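# Place yellow sponge beside blue foam block on desk

## Task

Set the yellow sponge down on the same desk as the blue foam block, close beside it with just a small gap. The foam blocks have to stay where they started, without being rotated; nothing new may end up on the floor; the cartons must remain standing upright on their desks; the robot must not tip over or finish leaning (that is an automatic failure); and the result must hold without the robot supporting anything at the end.

## Robot and tools

Robot: a Hello Robot Stretch 3 with one arm. It has a two-wheel differential base (0.33 m long, 0.34 m wide), a lift riding on a mast, and a telescoping arm that sticks out to the robot's right. The base cannot slide sideways, so to move the gripper forward or back you drive the base. Spins happen about the point midway between the drive wheels, 0.05 m behind the front edge. With the arm pulled in and the wrist folded, the swept circle has radius 0.28 m; an unfolded, level wrist reaches past that circle.

Frames: the base frame has its origin on the floor between the drive wheels, with x forward, y left and z up. hand_pose is reported in this frame, placed at the point where the closed fingertips meet. When all wrist joints are zero, that hand frame has x pointing up, y pointing back along the arm toward the mast, and z pointing to the robot's rear. The odometry frame is the base frame as it stood when the scene began. Heading is positive to the left and runs from -3.142 to 3.142.

execute_actions: the argument actions is a list holding exactly one action, or an empty list, which only reports state and images. The optional argument cameras picks which of head_camera, nav_camera and wrist_camera send pictures; leaving it out, null or ["all"] gives all of them, and [] gives none. An action can contain:
- base: exactly one command, and each is an offset from where the base last reported itself. {"translate_m": d} drives straight for d metres, forward positive, range -1 to 1. {"rotate_rad": d} turns on the spot by d radians, left/counter-clockwise positive, range -3.2 to 3.2.
- joints: a single dictionary of absolute targets keyed by joint name. lift_m 0 to 1.1 (arm height on the mast); arm_m 0 to 0.52 (extension); wrist_yaw_rad -1.345 to 4.42 (0 points along the arm, positive swings toward the front, 3.0 folds the gripper over the base); wrist_pitch_rad -1.57 to 0.451 (0 is level, negative tilts the fingertips down); wrist_roll_rad -2.911 to 2.911 (0 means the fingers sit level, side by side); gripper_m -0.089 to 0.179 (larger is wider; the actual fingertip gap is about 0.007 m less near closed and 0.025 m less fully open, and it is zero below 0.007); head_pan_rad -3.953 to 1.73 (0 faces forward, -1.57 looks along the arm); head_tilt_rad -1.53 to 0.419 (negative looks down). Completion tolerances are ±0.004 for lift, arm and gripper, ±0.02 for yaw, roll, pan and tilt, and ±0.05 for pitch.
- contact_limits: {"arm_m": effort%} from 1 to 100. The arm stops with contact_stop once its effort reaches this level (negative when retracting). Lower values are gentler, but a value set too low stops at once. The limit also caps holding force until the next action, and values above the maximum are cut down.
The motions in one action start together and can finish at different times. No action can last more than 15 s. Unknown keys or out-of-range values get the whole call refused, with nothing moving. A joint left out of an action may keep pushing toward its earlier target without any status showing it. If a call reports a stop, the later calls in that same reply are skipped.

wait {seconds: 0-10}: commands nothing new and returns state and images. zoom_image {camera, region [x0,y0,x1,y1]}: gives a closer look at a region of that camera's latest image, measured in pixels from the top-left, no larger than 504x504. finished_scene {scene}: ends that scene for good; everything must already be correct and stable.

Result lines: base_status and joint_status give how each motion ended. done for the base means the wheels completed their turns, even if they slipped. off_target means it stopped short and may still be pushing. contact_stop, time_out and torque_fault drop the target. After a contact_stop the arm or lift goes slack until it is commanded again; a slack lift can sink under load, and closing the fingers against a surface can push it upward. on_its_own covers joints the call did not command, and there "held at" means the target, not the measured position. motor_effort is a percentage, positive toward higher joint values, with the peak in brackets; readings carry bias and noise. An effort at rest that falls outside its rest range suggests contact or a load. Positive wheel effort drives forward. lidar_m lists 12 sectors of 30 degrees: the 1st faces forward and they go counter-clockwise (4th left, 7th behind, 10th right). Values run 0.15-12 m, taken in a plane 0.17 m high, so it sees table legs but not tabletops, and misses clear objects; "-" means nothing detected. Low lift can block sectors 5, 6, 9 and 10. wrist_depth_mm (45-1000) and head_depth_mm (280-4000, for the sideways head image) each give a 7x7 grid of median depths, starting from the top left. base_odometry comes from the wheels only. turned_by_wheels and turned_by_imu give the turn since the last result. base_tilt shows forward/right lean in degrees, with a fixed bias of up to about 4°. Camera calibration (K, distortion, T_world_to_cam from the base frame) is provided, though poses have small errors that get larger for the wrist camera.

Speed: the base goes 0.30 m/s and 1.9 rad/s only when stowed (lift_m < 0.30, arm_m < 0.03, wrist_yaw_rad > 2.54). Otherwise the limits are 0.10 m/s and 0.63 rad/s.

Gripping: to grasp, command gripper_m below the object's width. To release, command at least 0.02 above the value where contact happened. Neither the reading nor done confirms a grasp. If squeezing too hard triggers the stall guard, send a different value.

Safe practice: only fold or unfold the wrist (yaw to or from 3.0) with lift between 0.32 and 0.95, pitch at -0.4 and roll near 0. Once folded, the lift may go as low as 0.25. When yaw is below -0.4, keep pitch at -0.5 or lower. Do not push with the arm on anything solid while the gripper is above about 0.45 m, and never push a second time after a contact_stop, because the robot can tip over. Do not drive while gripping, hooking or pushing on something fixed, and watch for snagging furniture, especially when reversing. If you snag, undo the move in small steps; if base_tilt shows a lean, free the gripper, and if it stays tipped, lower the lift to about 0.2. Avoid dropping things, slamming, hard hits, knocking over cartons, moving or turning the foam blocks, pushing things off the desk, and long wrist strain, which turns the servo off for 10 s (torque_fault). Loose objects may get nudged now and then, so check before finishing.

Each tool is called after "Emit:" as a command line: name --argument value for each argument, lists and objects as JSON in quotes; but a table of rows of numbers goes row by row, as --pt "numbers of a row", without its own name.

## Session

Emit:
execute_actions --actions '[{"joints":{"head_tilt_rad":-0.6}}]'

Scene clock: 0.90 s.
base_odometry: x=+0.000 y=+0.000 heading=+0.000 (m, m, rad; odometry frame)
turned_by_wheels: +0.000 (rad since the last result)
turned_by_imu: +0.000 (rad since the last result)
base_tilt: forward=+3.0 right=+0.2 (deg)
lidar_m: 1.59 1.84 2.47 2.12 2.48 1.59 1.20 1.49 2.44 1.94 1.98 2.01
head_depth_mm: 1598 1812 2064 2102 1669 1363 1171 / 1574 1786 2000 2079 1648 1375 1166 / 1582 1772 1977 2100 1649 1371 1172 / 1564 1746 1967 2102 1637 1380 1178 / 1540 1715 1936 2087 1671 1383 1175 / 1501 1650 1872 1925 1683 1385 1180 / 1430 1630 1826 1965 1676 1387 1191
base_status: not commanded
joint_positions: lift_m=+0.552 arm_m=+0.003 wrist_yaw_rad=+3.038 wrist_pitch_rad=-0.320 wrist_roll_rad=+0.014 gripper_m=+0.037 head_pan_rad=+0.001 head_tilt_rad=-0.592
joint_status: all done
motor_effort: left_wheel=+0(0) right_wheel=+0(0) lift_m=+26(25) arm_m=+0(1) wrist_yaw_rad=+0(0) wrist_pitch_rad=+7(7) wrist_roll_rad=+0(0) gripper_m=+0(1) head_pan_rad=+1(1) head_tilt_rad=-5(39) (%)
hand_pose: x=+0.0031 y=+0.0866 z=+0.5878 quat_wxyz=(+0.149, +0.707, +0.075, +0.687) (m; base frame)
wrist_depth_mm: - - - - - - - / - - - - - - - / - - - - - - - / - - - - - - - / - - - - - - - / 867 886 - 939 - 980 - / 734 757 767 788 799 811 841
pictures: head_camera (sideways: a quarter turn clockwise sets it upright), nav_camera (sideways: a quarter turn counterclockwise sets it upright), wrist_camera
camera_calibration (this result's frames):
head_camera: T_world_to_cam=[[-0.588656, 0.0269665, -0.807934, 1.07941], [0.0283571, 0.999517, 0.0127003, -0.011568], [0.807886, -0.0154346, -0.589136, 0.724075], [0, 0, 0, 1]] pos_world=[0.0507594, -0.00636984, 1.29882]
nav_camera: T_world_to_cam=[[0.581734, -0.00602394, 0.813357, -1.01587], [-0.0135642, -0.999905, 0.00229592, 0.050203], [0.813266, -0.0123682, -0.581761, 0.710207], [0, 0, 0, 1]] pos_world=[0.0140625, 0.0528626, 1.23932]
wrist_camera: T_world_to_cam=[[0.992995, -0.106504, 0.0511729, -0.0316918], [-0.00526283, -0.472518, -0.881305, 0.589597], [0.118042, 0.874862, -0.469769, 0.360662], [0, 0, 0, 1]] pos_world=[-0.00800071, -0.0403094, 0.690665]
Images, in order (width x height): head_camera 896x504, nav_camera 672x504, wrist_camera 644x364.

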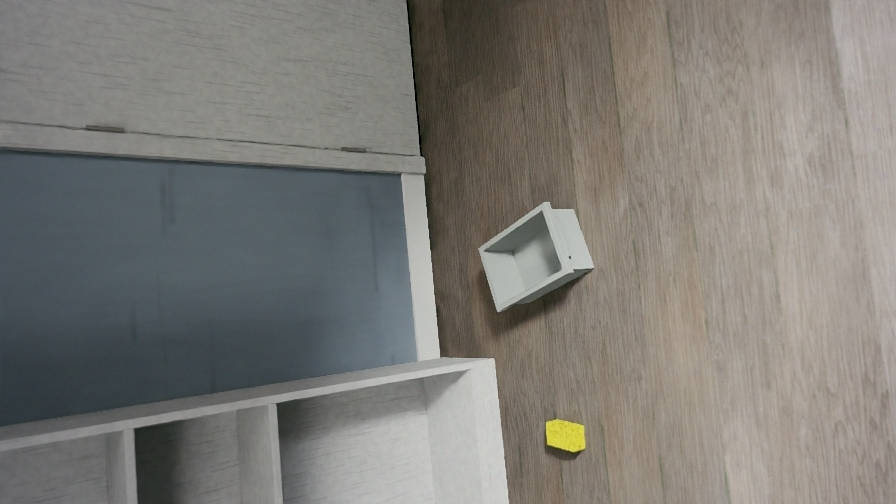

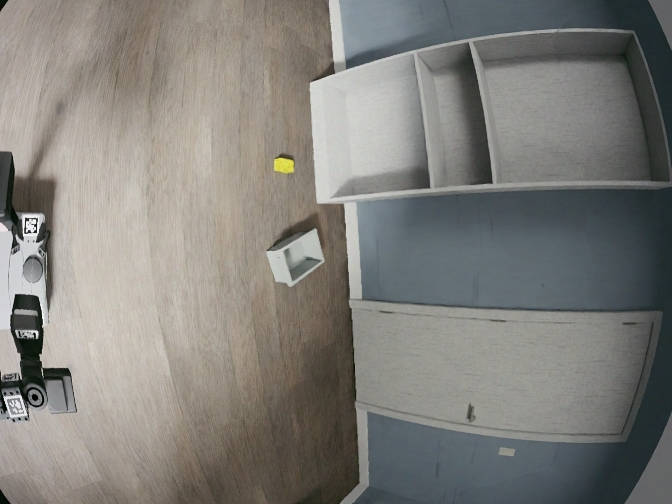

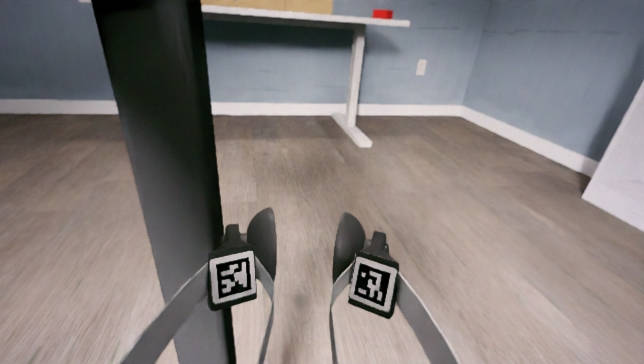

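Emit:
execute_actions --actions '[{"base":{"rotate_rad":0.588},"joints":{"lift_m":0.28}}]' --cameras '[]'

Emit:
execute_actions --actions '[{"base":{"translate_m":0.9}}]' --cameras '[]'

Emit:
execute_actions --actions '[{"base":{"rotate_rad":0.983},"joints":{"lift_m":0.4,"wrist_pitch_rad":-0.4}}]' --cameras '[]'

Emit:
execute_actions --actions '[{"joints":{"wrist_yaw_rad":0,"head_pan_rad":-1.57,"head_tilt_rad":-1.1,"gripper_m":0.15}}]' --cameras '[]'

Emit:
execute_actions --actions '[{"joints":{"wrist_pitch_rad":-1.5,"arm_m":0.15}}]'

Scene clock: 5.93 s.
base_odometry: x=+0.000 y=+0.000 heading=+0.588 (m, m, rad; odometry frame)
turned_by_wheels: +0.588 (rad since the last result)
turned_by_imu: +0.585 (rad since the last result)
base_tilt: forward=+2.9 right=+0.2 (deg)
lidar_m: 1.84 2.12 2.45 2.07 1.97 1.20 1.48 1.95 1.93 1.98 1.96 1.59
head_depth_mm: 1435 1594 1778 1957 1598 1364 1164 / 1510 1688 1906 1950 1652 1362 1175 / 1586 1720 2041 2047 1655 1377 1164 / 1647 1818 2063 2050 1667 1369 1173 / 1770 2020 2316 2120 1676 1385 1172 / 1923 2164 2520 2136 1699 1389 1174 / 2045 2298 2656 2124 1687 1395 1194
base_status: done
joint_positions: lift_m=+0.281 arm_m=+0.003 wrist_yaw_rad=+3.038 wrist_pitch_rad=-0.320 wrist_roll_rad=+0.014 gripper_m=+0.037 head_pan_rad=+0.001 head_tilt_rad=-0.592
joint_status: all done
motor_effort: left_wheel=-2(6) right_wheel=+1(4) lift_m=+9(17) arm_m=+1(1) wrist_yaw_rad=+0(0) wrist_pitch_rad=+7(7) wrist_roll_rad=+0(0) gripper_m=+0(0) head_pan_rad=+0(0) head_tilt_rad=-4(4) (%)
hand_pose: x=+0.0031 y=+0.0866 z=+0.3161 quat_wxyz=(+0.149, +0.707, +0.076, +0.687) (m; base frame)
wrist_depth_mm: - - - - - - - / - - - - - - - / - - - - - - - / 830 855 935 941 969 - - / 651 665 - 726 746 762 783 / 526 534 - 552 585 609 625 / 450 473 - 491 482 490 507
pictures: none
No camera images: the call's "cameras" was empty. Leave "cameras" out to get every camera's image.

Scene clock: 10.63 s.
base_odometry: x=+0.749 y=+0.499 heading=+0.588 (m, m, rad; odometry frame)
turned_by_wheels: +0.000 (rad since the last result)
turned_by_imu: +0.001 (rad since the last result)
base_tilt: forward=+3.0 right=+0.2 (deg)
lidar_m: 0.95 1.51 1.59 2.05 2.79 2.21 2.38 2.64 2.29 1.58 0.82 0.82
head_depth_mm: 827 836 1022 979 1314 1261 1165 / 868 914 1076 1031 1400 1300 1169 / 911 929 1116 1295 1451 1336 1168 / 923 950 1124 1279 1460 1371 1166 / 801 872 1021 1514 1619 1381 1179 / 1106 1246 1452 1708 1687 1387 1185 / 1171 1331 1556 1878 1694 1390 1179
base_status: done
joint_positions: lift_m=+0.281 arm_m=+0.003 wrist_yaw_rad=+3.038 wrist_pitch_rad=-0.320 wrist_roll_rad=+0.014 gripper_m=+0.037 head_pan_rad=+0.001 head_tilt_rad=-0.594
joint_status: not commanded
motor_effort: left_wheel=-1(8) right_wheel=+1(8) lift_m=+9(9) arm_m=+1(1) wrist_yaw_rad=+0(1) wrist_pitch_rad=+7(7) wrist_roll_rad=+0(0) gripper_m=+0(0) head_pan_rad=+0(0) head_tilt_rad=-3(4) (%)
hand_pose: x=+0.0031 y=+0.0866 z=+0.3160 quat_wxyz=(+0.149, +0.707, +0.076, +0.687) (m; base frame)
wrist_depth_mm: - - - - - - - / - - - - - - - / - - - - - - - / 849 858 894 934 973 - - / 656 654 - 709 719 757 773 / 531 535 - 553 586 590 626 / 449 464 - 496 483 495 505
pictures: none
No camera images: the call's "cameras" was empty. Leave "cameras" out to get every camera's image.

Scene clock: 13.03 s.
base_odometry: x=+0.749 y=+0.499 heading=+1.571 (m, m, rad; odometry frame)
turned_by_wheels: +0.983 (rad since the last result)
turned_by_imu: +0.978 (rad since the last result)
base_tilt: forward=+3.0 right=+0.2 (deg)
lidar_m: 1.59 2.06 2.05 2.23 2.46 2.63 2.28 1.70 1.17 0.82 0.95 1.43
head_depth_mm: 1742 1935 2188 2091 1651 1376 1162 / 1704 1912 2154 2108 1659 1365 1163 / 1695 1895 2138 2120 1653 1375 1179 / 1686 1877 2118 2104 1672 1384 1171 / 1648 1807 1563 1987 1688 1387 1177 / 1631 1792 1479 2126 1675 1389 1182 / 1619 1755 1401 2152 1680 1394 1191
base_status: done
joint_positions: lift_m=+0.399 arm_m=+0.003 wrist_yaw_rad=+3.038 wrist_pitch_rad=-0.415 wrist_roll_rad=+0.014 gripper_m=+0.037 head_pan_rad=+0.001 head_tilt_rad=-0.594
joint_status: all done
motor_effort: left_wheel=-2(9) right_wheel=+1(7) lift_m=+39(41) arm_m=+1(1) wrist_yaw_rad=+2(0) wrist_pitch_rad=+6(5) wrist_roll_rad=+0(0) gripper_m=+0(1) head_pan_rad=+0(0) head_tilt_rad=-3(3) (%)
hand_pose: x=+0.0020 y=+0.0758 z=+0.4126 quat_wxyz=(+0.182, +0.703, +0.109, +0.679) (m; base frame)
wrist_depth_mm: - - - - - - - / - - - - - - - / - - - - - - - / 900 945 984 971 - - - / 735 724 - 787 829 826 865 / 609 631 - 646 686 675 700 / 526 538 548 571 564 591 605
pictures: none
No camera images: the call's "cameras" was empty. Leave "cameras" out to get every camera's image.

Scene clock: 15.57 s.
base_odometry: x=+0.749 y=+0.499 heading=+1.571 (m, m, rad; odometry frame)
turned_by_wheels: +0.000 (rad since the last result)
turned_by_imu: +0.000 (rad since the last result)
base_tilt: forward=+3.0 right=+0.2 (deg)
lidar_m: 1.59 2.05 2.05 2.23 2.46 2.63 2.29 1.70 1.17 0.82 0.95 1.43
head_depth_mm: 1128 1417 1525 1347 1266 1166 - / 1087 1376 1515 1364 1261 1181 - / 833 1164 1436 1387 1275 - - / 834 1272 1402 1402 1270 1185 - / 838 1242 1420 1389 1279 1166 1083 / 834 1217 1403 1391 1266 1165 1077 / 820 1204 1399 1374 1273 1173 1083
base_status: not commanded
joint_positions: lift_m=+0.399 arm_m=+0.003 wrist_yaw_rad=+0.002 wrist_pitch_rad=-0.415 wrist_roll_rad=+0.014 gripper_m=+0.150 head_pan_rad=-1.563 head_tilt_rad=-1.086
joint_status: all done
motor_effort: left_wheel=-1(2) right_wheel=+1(1) lift_m=+39(40) arm_m=+1(1) wrist_yaw_rad=-1(2) wrist_pitch_rad=+6(6) wrist_roll_rad=+0(0) gripper_m=+0(82) head_pan_rad=-4(51) head_tilt_rad=-8(39) (%)
hand_pose: x=-0.0210 y=-0.3727 z=+0.4126 quat_wxyz=(+0.688, +0.146, -0.696, -0.146) (m; base frame)
wrist_depth_mm: 678 707 706 739 775 821 834 / 723 751 785 796 865 916 945 / 765 833 852 881 984 976 - / 723 751 779 797 - - - / 666 666 698 725 827 857 876 / 630 621 643 665 663 656 602 / 516 532 550 561 569 558 556
pictures: none
No camera images: the call's "cameras" was empty. Leave "cameras" out to get every camera's image.

Scene clock: 17.90 s.
base_odometry: x=+0.749 y=+0.499 heading=+1.571 (m, m, rad; odometry frame)
turned_by_wheels: +0.000 (rad since the last result)
turned_by_imu: +0.000 (rad since the last result)
base_tilt: forward=+3.0 right=+0.2 (deg)
lidar_m: 1.59 2.06 2.05 2.23 2.46 2.64 2.29 1.70 1.17 0.82 0.95 1.42
head_depth_mm: 1133 1413 1520 1340 1262 1166 - / 1085 1376 1530 1367 1271 1185 - / 833 1161 1438 1429 1250 - - / 833 1274 1412 1413 1254 1195 - / 836 1246 1413 1391 1279 1170 1093 / 835 1229 1418 1394 1267 1171 1086 / 823 1208 1391 1383 1274 1170 1083
base_status: not commanded
joint_positions: lift_m=+0.399 arm_m=+0.150 wrist_yaw_rad=+0.001 wrist_pitch_rad=-1.495 wrist_roll_rad=+0.014 gripper_m=+0.150 head_pan_rad=-1.563 head_tilt_rad=-1.086
joint_status: all done
motor_effort: left_wheel=-1(1) right_wheel=+1(1) lift_m=+40(40) arm_m=+6(8) wrist_yaw_rad=+1(1) wrist_pitch_rad=-2(6) wrist_roll_rad=+0(0) gripper_m=+0(0) head_pan_rad=-4(4) head_tilt_rad=-7(7) (%)
hand_pose: x=-0.0216 y=-0.2898 z=+0.2806 quat_wxyz=(+0.515, +0.478, -0.522, -0.484) (m; base frame)
wrist_depth_mm: 421 420 428 384 432 432 432 / 418 432 428 440 435 444 444 / 434 439 439 438 448 452 457 / 439 439 445 448 454 454 464 / 441 444 447 454 457 466 468 / 444 458 459 458 468 478 476 / 460 461 463 - - 484 482
pictures: head_camera (sideways: a quarter turn clockwise sets it upright), nav_camera (sideways: a quarter turn counterclockwise sets it upright), wrist_camera
camera_calibration (this result's frames):
head_camera: T_world_to_cam=[[0.0204996, 0.901641, -0.432, 0.585864], [0.999707, -0.0240404, -0.0027366, 0.00260713], [-0.0128529, -0.431817, -0.90187, 1.13574], [0, 0, 0, 1]] pos_world=[-0.0000188593, -0.0377459, 1.27739]
nav_camera: T_world_to_cam=[[0.000421768, -0.897975, 0.440047, -0.525909], [-0.999953, 0.00390183, 0.00892063, 0.047599], [-0.00972748, -0.44003, -0.897931, 1.12636], [0, 0, 0, 1]] pos_world=[0.0587752, 0.0231929, 1.24239]
wrist_camera: T_world_to_cam=[[-0.998679, -0.0458888, 0.0231047, -0.0491166], [-0.0434909, 0.994494, 0.0953382, 0.291152], [-0.0273525, 0.0942074, -0.995177, 0.466619], [0, 0, 0, 1]] pos_world=[-0.0236261, -0.335762, 0.437745]
Images, in order (width x height): head_camera 896x504, nav_camera 672x504, wrist_camera 644x364.

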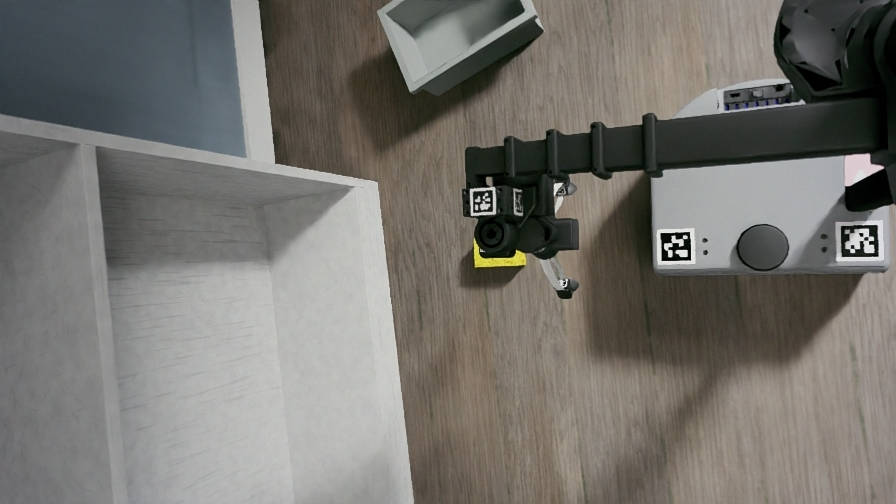

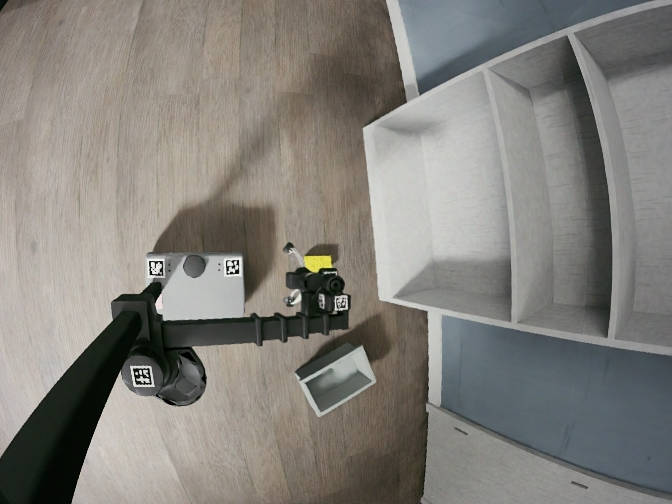

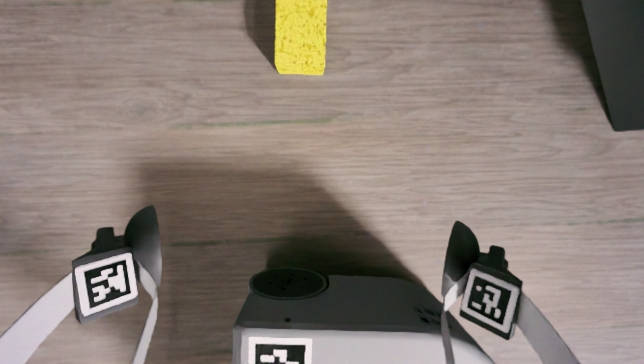

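Emit:
execute_actions --actions '[{"joints":{"arm_m":0.35,"lift_m":0.2}}]' --cameras '["wrist_camera"]'

Emit:
execute_actions --actions '[{"joints":{"lift_m":0.14}}]' --cameras '["wrist_camera"]'

Emit:
execute_actions --actions '[{"joints":{"gripper_m":0.03}}]' --cameras '[]'

Emit:
execute_actions --actions '[{"joints":{"lift_m":0.9,"arm_m":0.02,"head_pan_rad":0.6,"head_tilt_rad":-0.4}}]'

Scene clock: 23.00 s.
base_odometry: x=+0.749 y=+0.499 heading=+1.571 (m, m, rad; odometry frame)
turned_by_wheels: +0.000 (rad since the last result)
turned_by_imu: +0.000 (rad since the last result)
base_tilt: forward=+3.0 right=+0.3 (deg)
lidar_m: 1.58 2.06 2.05 2.23 2.46 2.63 2.29 1.71 1.17 0.82 0.95 1.42
head_depth_mm: 1131 1416 1526 1340 1256 1168 1083 / 1079 1381 1519 1365 1268 1193 - / 833 1169 1433 1388 1264 - - / 836 1281 1407 1391 1271 1200 - / 836 1251 1423 1390 1265 1172 1079 / 838 1218 1405 1385 1273 1172 1084 / 822 1202 1393 1366 1278 1168 1082
base_status: not commanded
joint_positions: lift_m=+0.201 arm_m=+0.350 wrist_yaw_rad=+0.000 wrist_pitch_rad=-1.497 wrist_roll_rad=+0.014 gripper_m=+0.150 head_pan_rad=-1.563 head_tilt_rad=-1.086
joint_status: all done
motor_effort: left_wheel=-1(2) right_wheel=+2(1) lift_m=+9(38) arm_m=+6(8) wrist_yaw_rad=+1(0) wrist_pitch_rad=-1(2) wrist_roll_rad=+0(0) gripper_m=+0(0) head_pan_rad=-4(4) head_tilt_rad=-8(8) (%)
hand_pose: x=-0.0216 y=-0.4895 z=+0.0822 quat_wxyz=(+0.515, +0.478, -0.521, -0.485) (m; base frame)
wrist_depth_mm: 229 231 234 234 237 240 242 / 233 235 236 239 242 244 247 / 235 238 240 243 244 248 251 / 240 241 203 201 250 250 254 / 242 245 204 205 252 256 257 / 245 251 250 254 256 259 262 / 252 252 257 258 261 264 266
pictures: wrist_camera
camera_calibration (this result's frames):
wrist_camera: T_world_to_cam=[[-0.998699, -0.0454973, 0.0230453, -0.0534969], [-0.0430708, 0.994387, 0.096642, 0.508484], [-0.0273129, 0.0955236, -0.995052, 0.288619], [0, 0, 0, 1]] pos_world=[-0.0236435, -0.535634, 0.239283]
Images, in order (width x height): wrist_camera 644x364.

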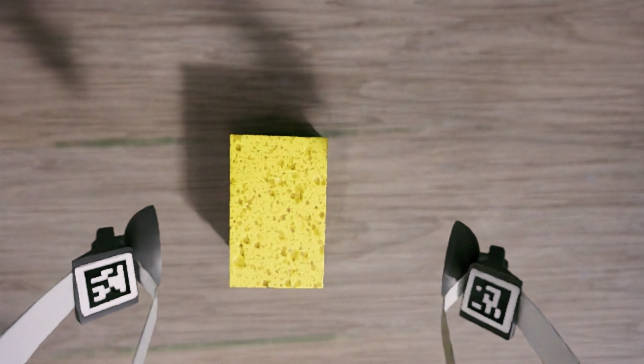

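Scene clock: 24.37 s.
base_odometry: x=+0.749 y=+0.499 heading=+1.571 (m, m, rad; odometry frame)
turned_by_wheels: +0.000 (rad since the last result)
turned_by_imu: +0.000 (rad since the last result)
base_tilt: forward=+3.0 right=+0.2 (deg)
lidar_m: 1.59 2.06 2.05 2.23 2.46 2.64 2.29 1.71 1.17 0.82 0.95 1.43
head_depth_mm: 1124 1404 1534 1345 1267 1166 1079 / 1089 1375 1524 1368 1261 1192 - / 831 1167 1440 1402 1261 - - / 834 1271 1418 1410 1267 1199 - / 832 1251 1417 1383 1271 1175 1078 / 839 1226 1418 1391 1271 1163 1087 / 823 1210 1394 1375 1275 1171 1082
base_status: not commanded
joint_positions: lift_m=+0.141 arm_m=+0.350 wrist_yaw_rad=+0.000 wrist_pitch_rad=-1.497 wrist_roll_rad=+0.014 gripper_m=+0.150 head_pan_rad=-1.563 head_tilt_rad=-1.086
joint_status: all done
motor_effort: left_wheel=-1(2) right_wheel=+1(0) lift_m=+9(8) arm_m=+6(6) wrist_yaw_rad=+0(0) wrist_pitch_rad=-2(2) wrist_roll_rad=+0(0) gripper_m=-1(0) head_pan_rad=-4(4) head_tilt_rad=-7(8) (%)
hand_pose: x=-0.0216 y=-0.4895 z=+0.0222 quat_wxyz=(+0.515, +0.478, -0.521, -0.485) (m; base frame)
wrist_depth_mm: 173 174 176 177 180 182 183 / 175 176 178 180 181 184 185 / 177 179 138 182 185 187 189 / 181 182 139 141 187 190 192 / 184 185 141 143 190 192 196 / 186 188 144 145 194 196 197 / 189 191 145 194 197 199 201
pictures: wrist_camera
camera_calibration (this result's frames):
wrist_camera: T_world_to_cam=[[-0.998699, -0.0454968, 0.0230453, -0.052114], [-0.0430703, 0.994387, 0.096642, 0.514287], [-0.0273129, 0.0955236, -0.995052, 0.228912], [0, 0, 0, 1]] pos_world=[-0.0236435, -0.535637, 0.179278]
Images, in order (width x height): wrist_camera 644x364.

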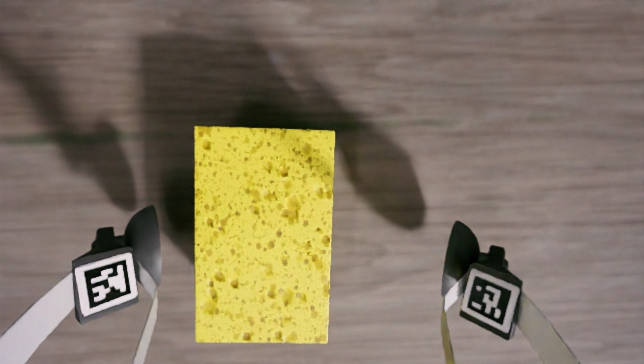

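Scene clock: 26.07 s.
base_odometry: x=+0.749 y=+0.499 heading=+1.571 (m, m, rad; odometry frame)
turned_by_wheels: +0.000 (rad since the last result)
turned_by_imu: +0.000 (rad since the last result)
base_tilt: forward=+2.9 right=+0.3 (deg)
lidar_m: 1.59 2.04 2.05 2.23 2.46 2.63 2.29 1.70 1.17 0.82 0.94 1.43
head_depth_mm: 1126 1400 1539 1346 1273 1160 1077 / 1088 1383 1528 1374 1271 1198 - / 832 1158 1437 1398 1263 - - / 838 1277 1417 1423 1264 1199 - / 837 1245 1413 1388 1264 1169 1078 / 836 1225 1408 1385 1272 1165 1082 / 824 1204 1401 1378 1276 1171 1078
base_status: not commanded
joint_positions: lift_m=+0.141 arm_m=+0.350 wrist_yaw_rad=+0.000 wrist_pitch_rad=-1.497 wrist_roll_rad=+0.014 gripper_m=+0.031 head_pan_rad=-1.563 head_tilt_rad=-1.086
joint_status: all done
motor_effort: left_wheel=-1(2) right_wheel=+1(1) lift_m=+9(9) arm_m=+6(6) wrist_yaw_rad=+0(0) wrist_pitch_rad=-2(2) wrist_roll_rad=+0(0) gripper_m=-14(88) head_pan_rad=-4(4) head_tilt_rad=-7(7) (%)
hand_pose: x=-0.0216 y=-0.4895 z=+0.0222 quat_wxyz=(+0.515, +0.478, -0.521, -0.485) (m; base frame)
wrist_depth_mm: 173 174 175 177 179 181 184 / 175 176 178 179 182 183 186 / 178 179 181 137 185 187 189 / 180 181 183 138 188 189 191 / 183 185 139 140 190 192 194 / 186 187 142 142 193 195 197 / 188 191 191 145 197 198 200
pictures: none
No camera images: the call's "cameras" was empty. Leave "cameras" out to get every camera's image.

Scene clock: 33.80 s.
base_odometry: x=+0.749 y=+0.499 heading=+1.571 (m, m, rad; odometry frame)
turned_by_wheels: +0.000 (rad since the last result)
turned_by_imu: +0.000 (rad since the last result)
base_tilt: forward=+3.1 right=+0.1 (deg)
lidar_m: 1.59 2.05 2.05 2.24 2.47 2.64 2.29 1.70 1.17 0.82 0.95 1.43
head_depth_mm: 1615 1741 1838 1536 1881 1565 1289 / 1679 1818 1894 1504 2007 1585 1283 / 1754 1909 1522 2280 2022 1580 1298 / 1829 1993 1612 2442 2031 1599 1293 / 1956 2133 1702 2542 2029 1589 1302 / 2056 2284 2361 2455 2063 1584 1307 / 2199 2415 2665 2846 2087 1590 1313
base_status: not commanded
joint_positions: lift_m=+0.899 arm_m=+0.020 wrist_yaw_rad=+0.000 wrist_pitch_rad=-1.497 wrist_roll_rad=+0.014 gripper_m=+0.031 head_pan_rad=+0.593 head_tilt_rad=-0.409
joint_status: all done
motor_effort: left_wheel=-2(2) right_wheel=+1(1) lift_m=+39(43) arm_m=-4(1) wrist_yaw_rad=+0(0) wrist_pitch_rad=-2(1) wrist_roll_rad=+0(0) gripper_m=-14(13) head_pan_rad=+5(54) head_tilt_rad=+5(42) (%)
hand_pose: x=-0.0216 y=-0.1601 z=+0.7806 quat_wxyz=(+0.515, +0.478, -0.521, -0.485) (m; base frame)
wrist_depth_mm: 913 882 898 897 938 928 961 / 912 923 929 927 942 978 991 / 947 931 938 137 981 964 979 / 928 949 933 138 976 975 - / 964 958 139 140 999 - - / 971 969 142 141 - 988 - / 962 975 - 145 - - -
pictures: head_camera (sideways: a quarter turn clockwise sets it upright), nav_camera (sideways: a quarter turn counterclockwise sets it upright), wrist_camera
camera_calibration (this result's frames):
head_camera: T_world_to_cam=[[-0.37325, -0.218245, -0.901695, 1.20037], [-0.536439, 0.843751, 0.017835, -0.0148112], [0.756913, 0.490361, -0.432004, 0.51994], [0, 0, 0, 1]] pos_world=[0.0465422, 0.0195123, 1.30725]
nav_camera: T_world_to_cam=[[0.355098, 0.231276, 0.905769, -1.13501], [0.54646, -0.837485, -0.000393674, 0.0502881], [0.758477, 0.495106, -0.423772, 0.504977], [0, 0, 0, 1]] pos_world=[-0.00745572, 0.0545979, 1.24207]
wrist_camera: T_world_to_cam=[[-0.998698, -0.0455128, 0.0230333, -0.0546013], [-0.0430801, 0.994361, 0.0969059, 0.113286], [-0.0273139, 0.0957874, -0.995027, 0.952143], [0, 0, 0, 1]] pos_world=[-0.0236431, -0.206335, 0.937687]
Images, in order (width x height): head_camera 896x504, nav_camera 672x504, wrist_camera 644x364.

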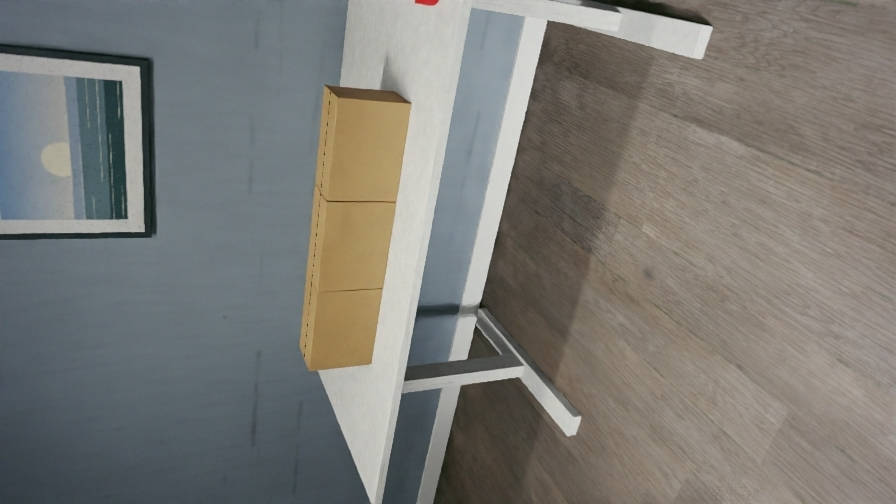

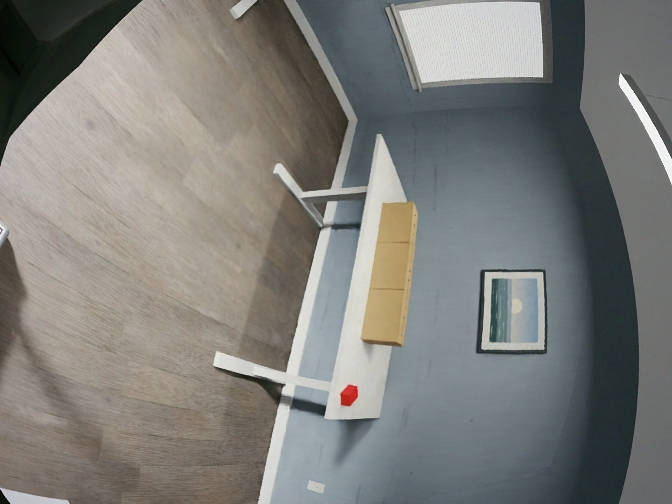

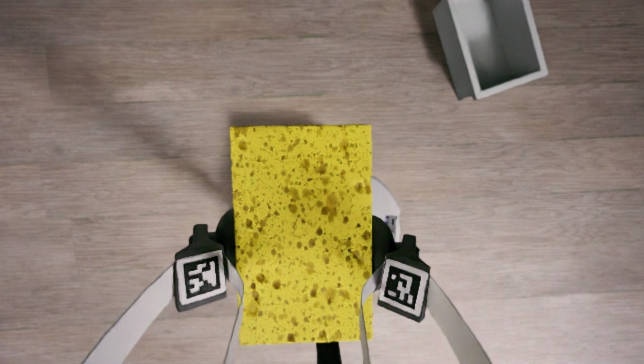

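Emit:
execute_actions --actions '[{"joints":{"head_pan_rad":-3.9,"head_tilt_rad":-0.3}}]' --cameras '["head_camera","nav_camera"]'

Scene clock: 36.97 s.
base_odometry: x=+0.749 y=+0.499 heading=+1.571 (m, m, rad; odometry frame)
turned_by_wheels: +0.000 (rad since the last result)
turned_by_imu: +0.000 (rad since the last result)
base_tilt: forward=+3.0 right=+0.2 (deg)
lidar_m: 1.59 2.06 2.05 2.23 2.46 2.64 2.29 1.70 1.17 0.82 0.95 1.43
head_depth_mm: - - - - - - - / - - - - - - - / 2688 2841 3030 3180 2316 1839 - / 2911 3072 3350 3433 2485 - - / 3149 3300 3484 3598 2646 - - / 2858 3016 3188 3272 2536 - - / 2673 2771 2826 2909 2402 - -
base_status: not commanded
joint_positions: lift_m=+0.899 arm_m=+0.020 wrist_yaw_rad=+0.000 wrist_pitch_rad=-1.497 wrist_roll_rad=+0.014 gripper_m=+0.031 head_pan_rad=-3.893 head_tilt_rad=-0.310
joint_status: all done
motor_effort: left_wheel=-1(1) right_wheel=+1(1) lift_m=+39(39) arm_m=-4(4) wrist_yaw_rad=+0(0) wrist_pitch_rad=-1(2) wrist_roll_rad=+0(0) gripper_m=-14(13) head_pan_rad=-4(53) head_tilt_rad=+5(20) (%)
hand_pose: x=-0.0216 y=-0.1601 z=+0.7806 quat_wxyz=(+0.515, +0.478, -0.521, -0.485) (m; base frame)
wrist_depth_mm: 895 892 921 928 909 925 944 / 917 921 948 933 952 932 973 / 916 920 945 137 965 976 973 / 926 939 939 138 957 979 993 / 943 968 139 140 - - 987 / 971 958 141 142 - - - / 964 991 - 144 - - -
pictures: head_camera (sideways: a quarter turn clockwise sets it upright), nav_camera (sideways: a quarter turn counterclockwise sets it upright)
camera_calibration (this result's frames):
head_camera: T_world_to_cam=[[0.230002, -0.252457, -0.939875, 1.24651], [-0.700155, -0.7137, 0.020366, -0.0171101], [-0.67593, 0.653374, -0.340911, 0.410137], [0, 0, 0, 1]] pos_world=[-0.0214559, 0.0345064, 1.31173]
nav_camera: T_world_to_cam=[[-0.238352, 0.231591, 0.943162, -1.18019], [0.693098, 0.720841, -0.00184424, 0.0512823], [-0.680297, 0.653264, -0.332329, 0.394755], [0, 0, 0, 1]] pos_world=[-0.0482933, -0.0215239, 1.24439]
Images, in order (width x height): head_camera 896x504, nav_camera 672x504.

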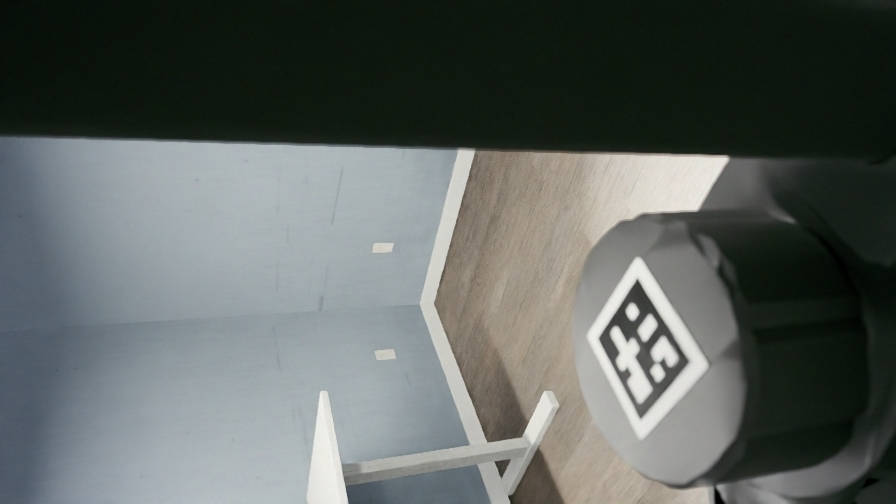

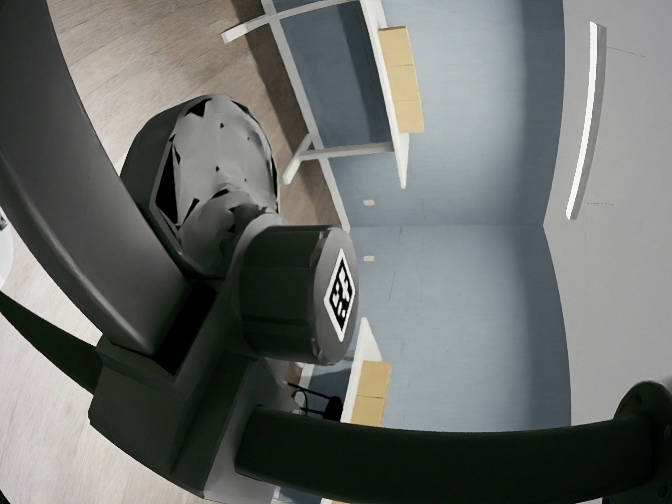

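Three desks. Turn the base to view.

Emit:
execute_actions --actions '[{"base":{"rotate_rad":1.9},"joints":{"head_pan_rad":0,"lift_m":0.5}}]' --cameras '["head_camera"]'

Emit:
execute_actions --actions '[{"joints":{"head_pan_rad":1.1}}]' --cameras '["head_camera","nav_camera"]'

Scene clock: 42.60 s.
base_odometry: x=+0.749 y=+0.499 heading=-2.812 (m, m, rad; odometry frame)
turned_by_wheels: +1.900 (rad since the last result)
turned_by_imu: +1.891 (rad since the last result)
base_tilt: forward=+2.9 right=+0.2 (deg)
lidar_m: 2.21 3.07 2.29 2.31 1.29 0.82 1.05 0.95 2.02 1.58 2.06 2.23
head_depth_mm: 2157 2288 2414 2587 2265 1757 1378 / 2178 2306 2457 2649 2307 1729 1379 / 2234 2344 2493 2700 2322 1739 1372 / 2253 2411 2601 2303 2256 1738 1394 / 2330 2478 2626 2872 2358 1758 1404 / 2379 2524 2663 2982 2384 1769 1401 / 2396 2610 2818 3050 2408 1760 1406
base_status: done
joint_positions: lift_m=+0.501 arm_m=+0.020 wrist_yaw_rad=+0.000 wrist_pitch_rad=-1.497 wrist_roll_rad=+0.014 gripper_m=+0.031 head_pan_rad=-0.007 head_tilt_rad=-0.310
joint_status: all done
motor_effort: left_wheel=-2(7) right_wheel=+1(4) lift_m=+9(37) arm_m=-4(4) wrist_yaw_rad=-1(0) wrist_pitch_rad=-1(2) wrist_roll_rad=+0(0) gripper_m=-14(14) head_pan_rad=+4(54) head_tilt_rad=+6(6) (%)
hand_pose: x=-0.0216 y=-0.1601 z=+0.3822 quat_wxyz=(+0.515, +0.478, -0.521, -0.485) (m; base frame)
wrist_depth_mm: 511 520 526 527 538 540 546 / 526 518 531 535 544 542 552 / 530 541 533 137 550 552 566 / 545 545 550 138 559 567 573 / 543 546 139 140 - 568 580 / 548 545 142 142 - 574 595 / 561 566 567 144 - 588 602
pictures: head_camera (sideways: a quarter turn clockwise sets it upright)
camera_calibration (this result's frames):
head_camera: T_world_to_cam=[[-0.339864, 0.0299266, -0.939998, 1.25015], [0.0316391, 0.999292, 0.0203749, -0.0215857], [0.939942, -0.022816, -0.34057, 0.399837], [0, 0, 0, 1]] pos_world=[0.0497412, -0.0067197, 1.31175]
Images, in order (width x height): head_camera 896x504.

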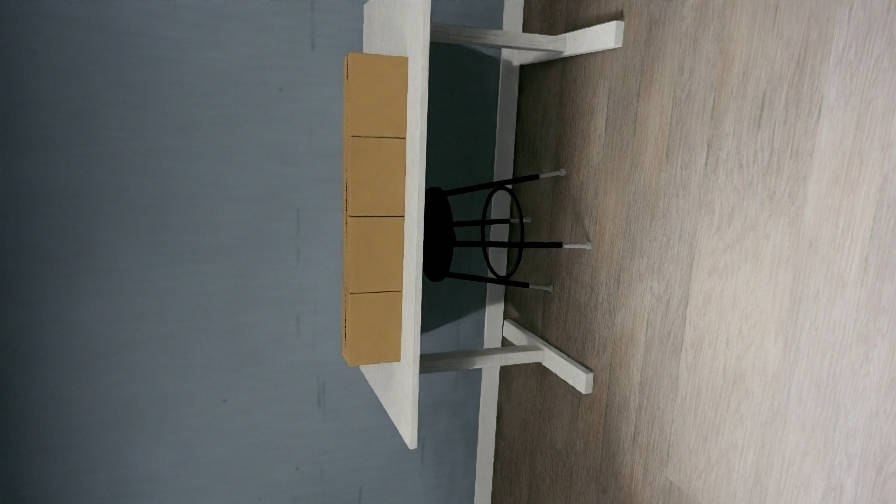

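Scene clock: 43.73 s.
base_odometry: x=+0.749 y=+0.499 heading=-2.812 (m, m, rad; odometry frame)
turned_by_wheels: +0.000 (rad since the last result)
turned_by_imu: +0.000 (rad since the last result)
base_tilt: forward=+3.0 right=+0.2 (deg)
lidar_m: 2.21 3.03 2.29 2.31 1.29 0.82 1.05 0.95 2.03 1.58 2.06 2.23
head_depth_mm: 2609 2761 2951 3132 2278 1723 1381 / 2511 2672 2485 2986 2348 1737 1392 / 2464 2594 2157 2994 2321 1746 1386 / 2376 2550 2067 2961 2364 1748 1391 / 2298 2491 2556 2861 2354 1739 1401 / 2259 2419 2502 2692 2359 1762 1405 / 2195 2333 2472 2627 2377 1788 1409
base_status: not commanded
joint_positions: lift_m=+0.501 arm_m=+0.020 wrist_yaw_rad=+0.000 wrist_pitch_rad=-1.497 wrist_roll_rad=+0.014 gripper_m=+0.031 head_pan_rad=+1.093 head_tilt_rad=-0.310
joint_status: all done
motor_effort: left_wheel=-1(2) right_wheel=+1(2) lift_m=+9(9) arm_m=-4(5) wrist_yaw_rad=+1(0) wrist_pitch_rad=-2(2) wrist_roll_rad=+0(0) gripper_m=-14(13) head_pan_rad=+4(54) head_tilt_rad=+6(5) (%)
hand_pose: x=-0.0216 y=-0.1601 z=+0.3822 quat_wxyz=(+0.515, +0.478, -0.521, -0.485) (m; base frame)
wrist_depth_mm: 517 517 522 521 531 549 551 / 520 527 522 537 543 547 558 / 527 536 538 137 544 559 570 / 545 540 538 137 560 567 578 / 550 545 139 140 - 576 572 / 552 556 141 142 - 583 600 / 564 566 564 144 - 585 592
pictures: head_camera (sideways: a quarter turn clockwise sets it upright), nav_camera (sideways: a quarter turn counterclockwise sets it upright)
camera_calibration (this result's frames):
head_camera: T_world_to_cam=[[-0.180897, -0.289274, -0.939998, 1.24918], [-0.876116, 0.48167, 0.020375, -0.0160484], [0.446875, 0.827233, -0.34057, 0.402844], [0, 0, 0, 1]] pos_world=[0.0318922, 0.0358395, 1.31175]
nav_camera: T_world_to_cam=[[0.158552, 0.291685, 0.943282, -1.18277], [0.881086, -0.472953, -0.00184955, 0.0501425], [0.445589, 0.831406, -0.331987, 0.387441], [0, 0, 0, 1]] pos_world=[-0.0292892, 0.0465893, 1.2444]
Images, in order (width x height): head_camera 896x504, nav_camera 672x504.

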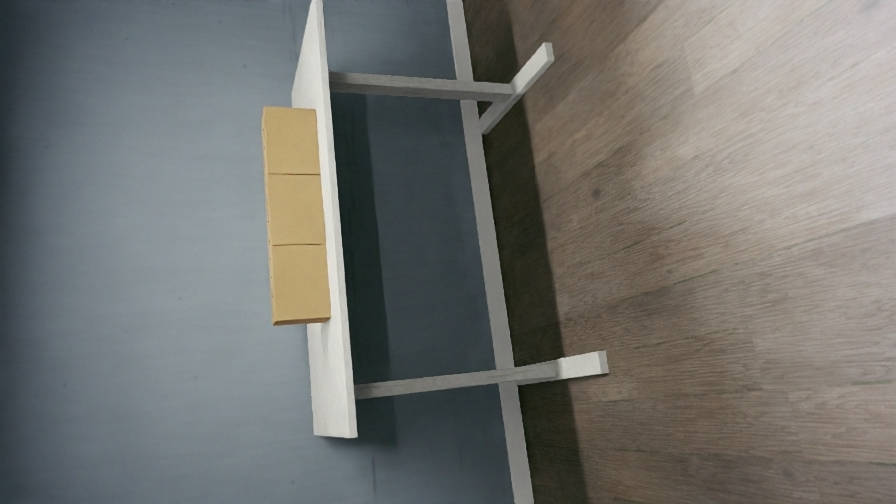

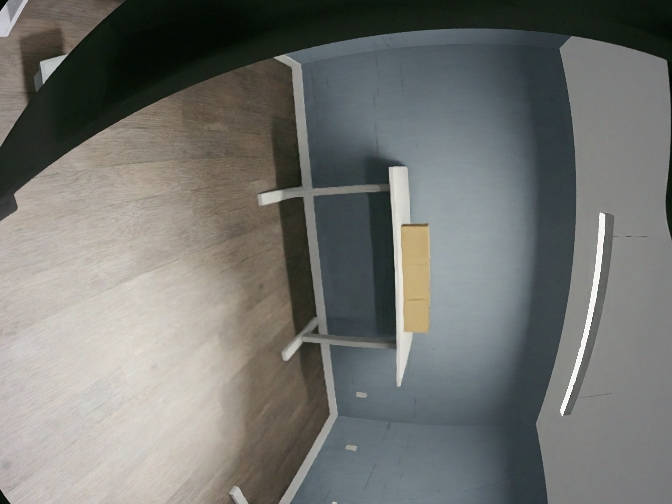

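Emit:
execute_actions --actions '[{"base":{"translate_m":0.8}}]' --cameras '[]'

Emit:
execute_actions --actions '[{"base":{"translate_m":0.75},"joints":{"lift_m":1.1}}]' --cameras '[]'

Emit:
execute_actions --actions '[{"base":{"rotate_rad":1.24},"joints":{"head_pan_rad":-1.57,"head_tilt_rad":-0.6}}]'

Scene clock: 54.47 s.
base_odometry: x=-0.008 y=+0.241 heading=-2.813 (m, m, rad; odometry frame)
turned_by_wheels: +0.000 (rad since the last result)
turned_by_imu: +0.001 (rad since the last result)
base_tilt: forward=+3.0 right=+0.2 (deg)
lidar_m: 1.24 1.61 2.16 2.21 2.18 1.88 1.72 2.14 1.89 1.84 2.23 1.51
head_depth_mm: 2380 2560 2775 2951 2298 1722 1375 / 2350 2505 2680 2844 2335 1717 1385 / 2277 2410 2613 2805 2345 1726 1382 / 2204 2376 2461 2675 2321 1731 1394 / 2163 2313 1888 2614 2377 1757 1400 / 2109 2243 1769 2520 2366 1781 1401 / 2042 2174 1736 2467 2395 1766 1424
base_status: done
joint_positions: lift_m=+0.501 arm_m=+0.020 wrist_yaw_rad=+0.000 wrist_pitch_rad=-1.497 wrist_roll_rad=+0.014 gripper_m=+0.031 head_pan_rad=+1.093 head_tilt_rad=-0.310
joint_status: not commanded
motor_effort: left_wheel=-2(2) right_wheel=+1(5) lift_m=+9(9) arm_m=-4(4) wrist_yaw_rad=+0(1) wrist_pitch_rad=-1(1) wrist_roll_rad=+0(0) gripper_m=-14(14) head_pan_rad=+4(5) head_tilt_rad=+6(6) (%)
hand_pose: x=-0.0216 y=-0.1601 z=+0.3822 quat_wxyz=(+0.515, +0.478, -0.521, -0.485) (m; base frame)
wrist_depth_mm: 512 521 519 529 536 535 539 / 527 530 531 534 541 545 554 / 524 532 529 137 557 560 567 / 536 540 547 137 563 568 577 / 543 547 139 139 - 573 579 / 551 558 142 142 - 577 581 / 556 561 563 144 - 591 603
pictures: none
No camera images: the call's "cameras" was empty. Leave "cameras" out to get every camera's image.

Scene clock: 62.93 s.
base_odometry: x=-0.718 y=-0.002 heading=-2.813 (m, m, rad; odometry frame)
turned_by_wheels: +0.000 (rad since the last result)
turned_by_imu: +0.001 (rad since the last result)
base_tilt: forward=+3.0 right=+0.2 (deg)
lidar_m: 0.49 0.88 2.25 1.92 2.71 2.61 2.30 2.40 1.94 2.39 0.96 0.71
head_depth_mm: 1767 1845 1932 1985 2024 782 1264 / 2115 2233 2327 2451 2351 882 1386 / 2115 2263 2393 2587 2359 1755 1380 / 2059 2207 2336 2511 2349 1750 1403 / 2010 2127 2275 2478 2365 1762 1399 / 1948 2085 2246 2371 2364 1751 1405 / 1909 2022 2127 2276 2305 1762 1405
base_status: done
joint_positions: lift_m=+1.096 arm_m=+0.020 wrist_yaw_rad=+0.000 wrist_pitch_rad=-1.497 wrist_roll_rad=+0.014 gripper_m=+0.031 head_pan_rad=+1.093 head_tilt_rad=-0.310
joint_status: all done
joint sent to its limit — the command would take lift_m past its upper limit, so that joint was sent only as far as its limit.
motor_effort: left_wheel=-2(2) right_wheel=+1(5) lift_m=+39(36) arm_m=-4(4) wrist_yaw_rad=+0(1) wrist_pitch_rad=-2(1) wrist_roll_rad=+0(0) gripper_m=-14(13) head_pan_rad=+5(4) head_tilt_rad=+6(5) (%)
hand_pose: x=-0.0216 y=-0.1601 z=+0.9778 quat_wxyz=(+0.515, +0.478, -0.521, -0.485) (m; base frame)
wrist_depth_mm: 398 - - - - - - / 399 - - - - - - / 410 - - 136 - - - / 422 - - 138 - - - / - - 139 140 - - - / - - 141 142 - - - / - - - 144 - - -
pictures: none
No camera images: the call's "cameras" was empty. Leave "cameras" out to get every camera's image.

Scene clock: 65.83 s.
base_odometry: x=-0.718 y=-0.002 heading=-1.573 (m, m, rad; odometry frame)
turned_by_wheels: +1.240 (rad since the last result)
turned_by_imu: +1.234 (rad since the last result)
base_tilt: forward=+3.0 right=+0.2 (deg)
lidar_m: 1.92 2.38 2.77 2.30 2.60 2.40 1.94 1.83 0.96 0.49 0.76 0.89
head_depth_mm: - - - - 683 643 1129 / - - - - - - - / - - - - - - - / 949 1078 1180 996 - - - / 944 1051 1173 661 626 633 1156 / 930 1036 1151 663 614 622 1182 / 925 1027 1149 967 600 622 1158
base_status: done
joint_positions: lift_m=+1.096 arm_m=+0.020 wrist_yaw_rad=+0.000 wrist_pitch_rad=-1.497 wrist_roll_rad=+0.014 gripper_m=+0.031 head_pan_rad=-1.563 head_tilt_rad=-0.593
joint_status: all done
motor_effort: left_wheel=-2(6) right_wheel=+1(5) lift_m=+39(39) arm_m=-4(4) wrist_yaw_rad=+1(0) wrist_pitch_rad=-1(1) wrist_roll_rad=+0(0) gripper_m=-14(14) head_pan_rad=-4(52) head_tilt_rad=-4(29) (%)
hand_pose: x=-0.0216 y=-0.1601 z=+0.9778 quat_wxyz=(+0.515, +0.478, -0.521, -0.485) (m; base frame)
wrist_depth_mm: 394 398 405 410 408 423 432 / - - - - - - - / - - - 137 - - - / - - - 138 - - - / - - 140 140 - - - / - - 141 142 - - - / - - - 144 - - -
pictures: head_camera (sideways: a quarter turn clockwise sets it upright), nav_camera (sideways: a quarter turn counterclockwise sets it upright), wrist_camera
camera_calibration (this result's frames):
head_camera: T_world_to_cam=[[0.022926, 0.589182, -0.807675, 1.07534], [0.999688, -0.0215072, 0.0126874, -0.0174763], [-0.00989564, -0.807714, -0.589491, 0.729526], [0, 0, 0, 1]] pos_world=[0.000036602, -0.0447006, 1.2988]
nav_camera: T_world_to_cam=[[-0.00203139, -0.58212, 0.813101, -1.01198], [-0.999975, 0.00670541, 0.00230232, 0.0562118], [-0.0067924, -0.813076, -0.582119, 0.715675], [0, 0, 0, 1]] pos_world=[0.0590158, -0.00757226, 1.23932]
wrist_camera: T_world_to_cam=[[-0.998697, -0.0455352, 0.0230349, -0.0591478], [-0.0431023, 0.99436, 0.0969061, 0.0941789], [-0.0273176, 0.0957869, -0.995027, 1.14833], [0, 0, 0, 1]] pos_world=[-0.0236418, -0.206336, 1.13485]
Images, in order (width x height): head_camera 896x504, nav_camera 672x504, wrist_camera 644x364.

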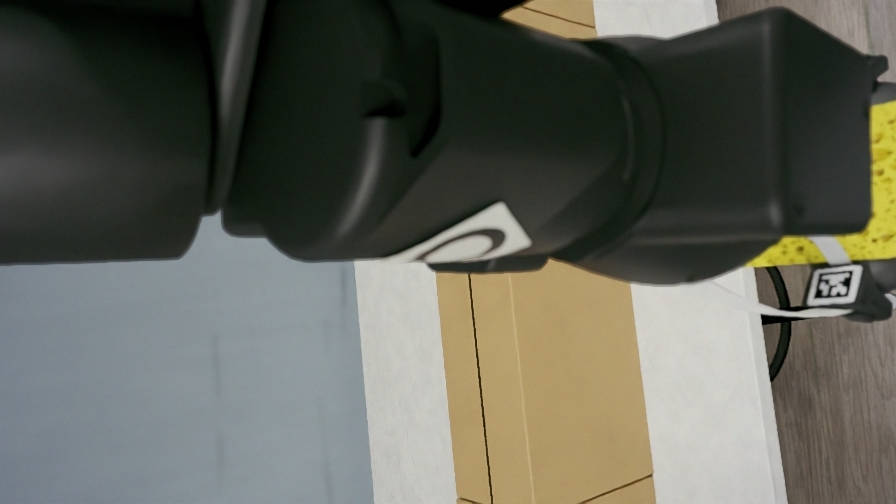

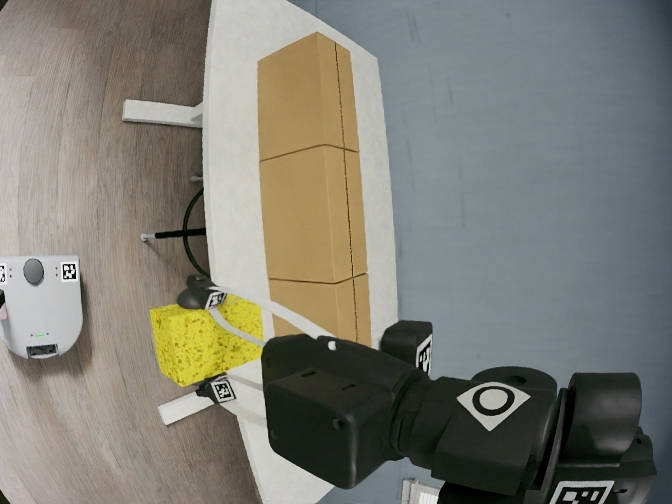

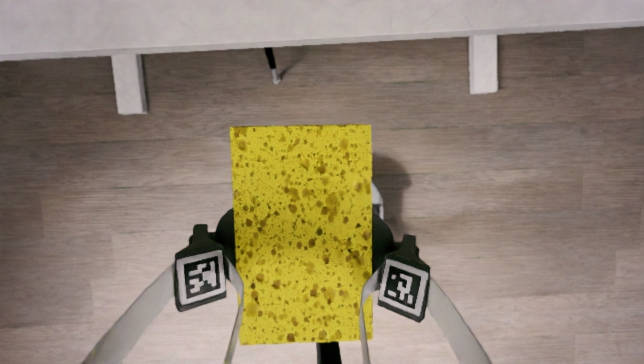

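Emit:
execute_actions --actions '[{"joints":{"arm_m":0.5,"wrist_pitch_rad":-1.0}}]' --cameras '["wrist_camera"]'

Emit:
execute_actions --actions '[{"joints":{"wrist_yaw_rad":1.2,"wrist_pitch_rad":-0.8}}]' --cameras '["wrist_camera"]'

Scene clock: 72.33 s.
base_odometry: x=-0.718 y=-0.002 heading=-1.573 (m, m, rad; odometry frame)
turned_by_wheels: +0.000 (rad since the last result)
turned_by_imu: +0.000 (rad since the last result)
base_tilt: forward=+3.0 right=+0.3 (deg)
lidar_m: 1.93 2.37 2.75 2.30 2.59 2.39 1.94 1.84 0.96 0.49 0.76 0.89
head_depth_mm: 1006 1106 1217 648 680 663 1164 / 984 1087 1189 652 676 648 1169 / - 1083 1187 655 656 632 1174 / 948 1060 1130 656 642 633 1169 / 944 1052 1164 661 625 619 1148 / 933 1041 1158 663 614 620 1179 / 923 1029 1149 972 600 623 1163
base_status: not commanded
joint_positions: lift_m=+1.096 arm_m=+0.500 wrist_yaw_rad=+0.000 wrist_pitch_rad=-1.011 wrist_roll_rad=+0.014 gripper_m=+0.031 head_pan_rad=-1.563 head_tilt_rad=-0.593
joint_status: all done
motor_effort: left_wheel=-2(2) right_wheel=+1(1) lift_m=+39(40) arm_m=+7(7) wrist_yaw_rad=+1(0) wrist_pitch_rad=+5(6) wrist_roll_rad=+0(0) gripper_m=-14(14) head_pan_rad=-3(4) head_tilt_rad=-4(4) (%)
hand_pose: x=-0.0216 y=-0.7603 z=+1.0052 quat_wxyz=(+0.615, +0.340, -0.623, -0.345) (m; base frame)
wrist_depth_mm: 498 505 520 531 543 557 576 / 556 571 591 573 592 597 613 / 503 506 523 137 547 552 563 / 463 477 470 138 504 515 525 / 440 452 139 140 475 473 496 / 409 420 141 142 443 442 460 / 395 395 400 144 413 421 430
pictures: wrist_camera
camera_calibration (this result's frames):
wrist_camera: T_world_to_cam=[[-0.998688, -0.0297935, 0.0416436, -0.0938081], [-0.0433805, 0.924377, -0.379007, 1.11343], [-0.0272024, -0.380316, -0.924456, 0.800185], [0, 0, 0, 1]] pos_world=[-0.0236167, -0.727704, 1.16564]
Images, in order (width x height): wrist_camera 644x364.

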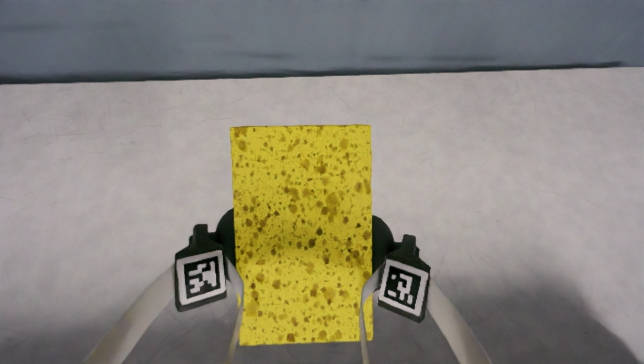

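Scene clock: 73.93 s.
base_odometry: x=-0.718 y=-0.002 heading=-1.573 (m, m, rad; odometry frame)
turned_by_wheels: +0.000 (rad since the last result)
turned_by_imu: +0.000 (rad since the last result)
base_tilt: forward=+3.0 right=+0.3 (deg)
lidar_m: 1.93 2.38 2.76 2.30 2.60 2.40 1.94 1.83 0.96 0.49 0.76 0.89
head_depth_mm: 1005 1109 1214 649 679 659 1171 / 987 1087 1195 653 672 646 1170 / 974 1083 1178 651 658 633 1168 / 937 1100 1180 656 640 633 1177 / 926 1051 1161 659 629 619 1151 / 935 1017 1145 663 613 620 1181 / 926 1024 1145 966 600 623 1159
base_status: not commanded
joint_positions: lift_m=+1.096 arm_m=+0.500 wrist_yaw_rad=+1.198 wrist_pitch_rad=-0.816 wrist_roll_rad=+0.014 gripper_m=+0.031 head_pan_rad=-1.563 head_tilt_rad=-0.593
joint_status: all done
motor_effort: left_wheel=-2(2) right_wheel=+1(2) lift_m=+40(39) arm_m=+6(6) wrist_yaw_rad=+3(3) wrist_pitch_rad=+7(7) wrist_roll_rad=+0(0) gripper_m=-13(13) head_pan_rad=-4(3) head_tilt_rad=-4(3) (%)
hand_pose: x=+0.1257 y=-0.7024 z=+1.0320 quat_wxyz=(+0.692, +0.598, -0.382, +0.130) (m; base frame)
wrist_depth_mm: - - - 916 673 492 394 / - 710 708 739 739 526 412 / 368 465 606 137 660 561 431 / 331 349 530 138 578 570 443 / 298 313 139 140 525 539 471 / 270 277 142 142 475 484 483 / 252 256 382 145 428 440 451
pictures: wrist_camera
camera_calibration (this result's frames):
wrist_camera: T_world_to_cam=[[-0.344213, -0.937733, 0.0466265, -0.671223], [-0.791898, 0.263285, -0.55098, 0.883703], [0.504396, -0.226578, -0.833215, 0.797956], [0, 0, 0, 1]] pos_world=[0.0662727, -0.681294, 1.18307]
Images, in order (width x height): wrist_camera 644x364.

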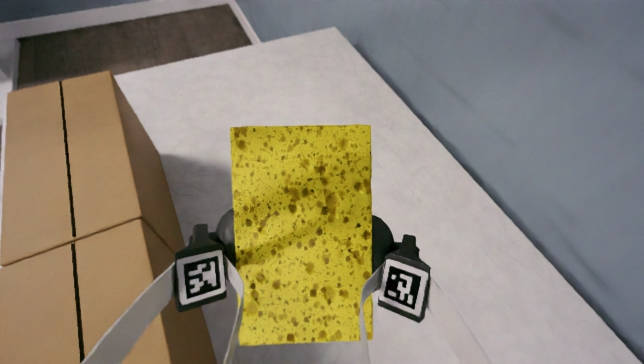

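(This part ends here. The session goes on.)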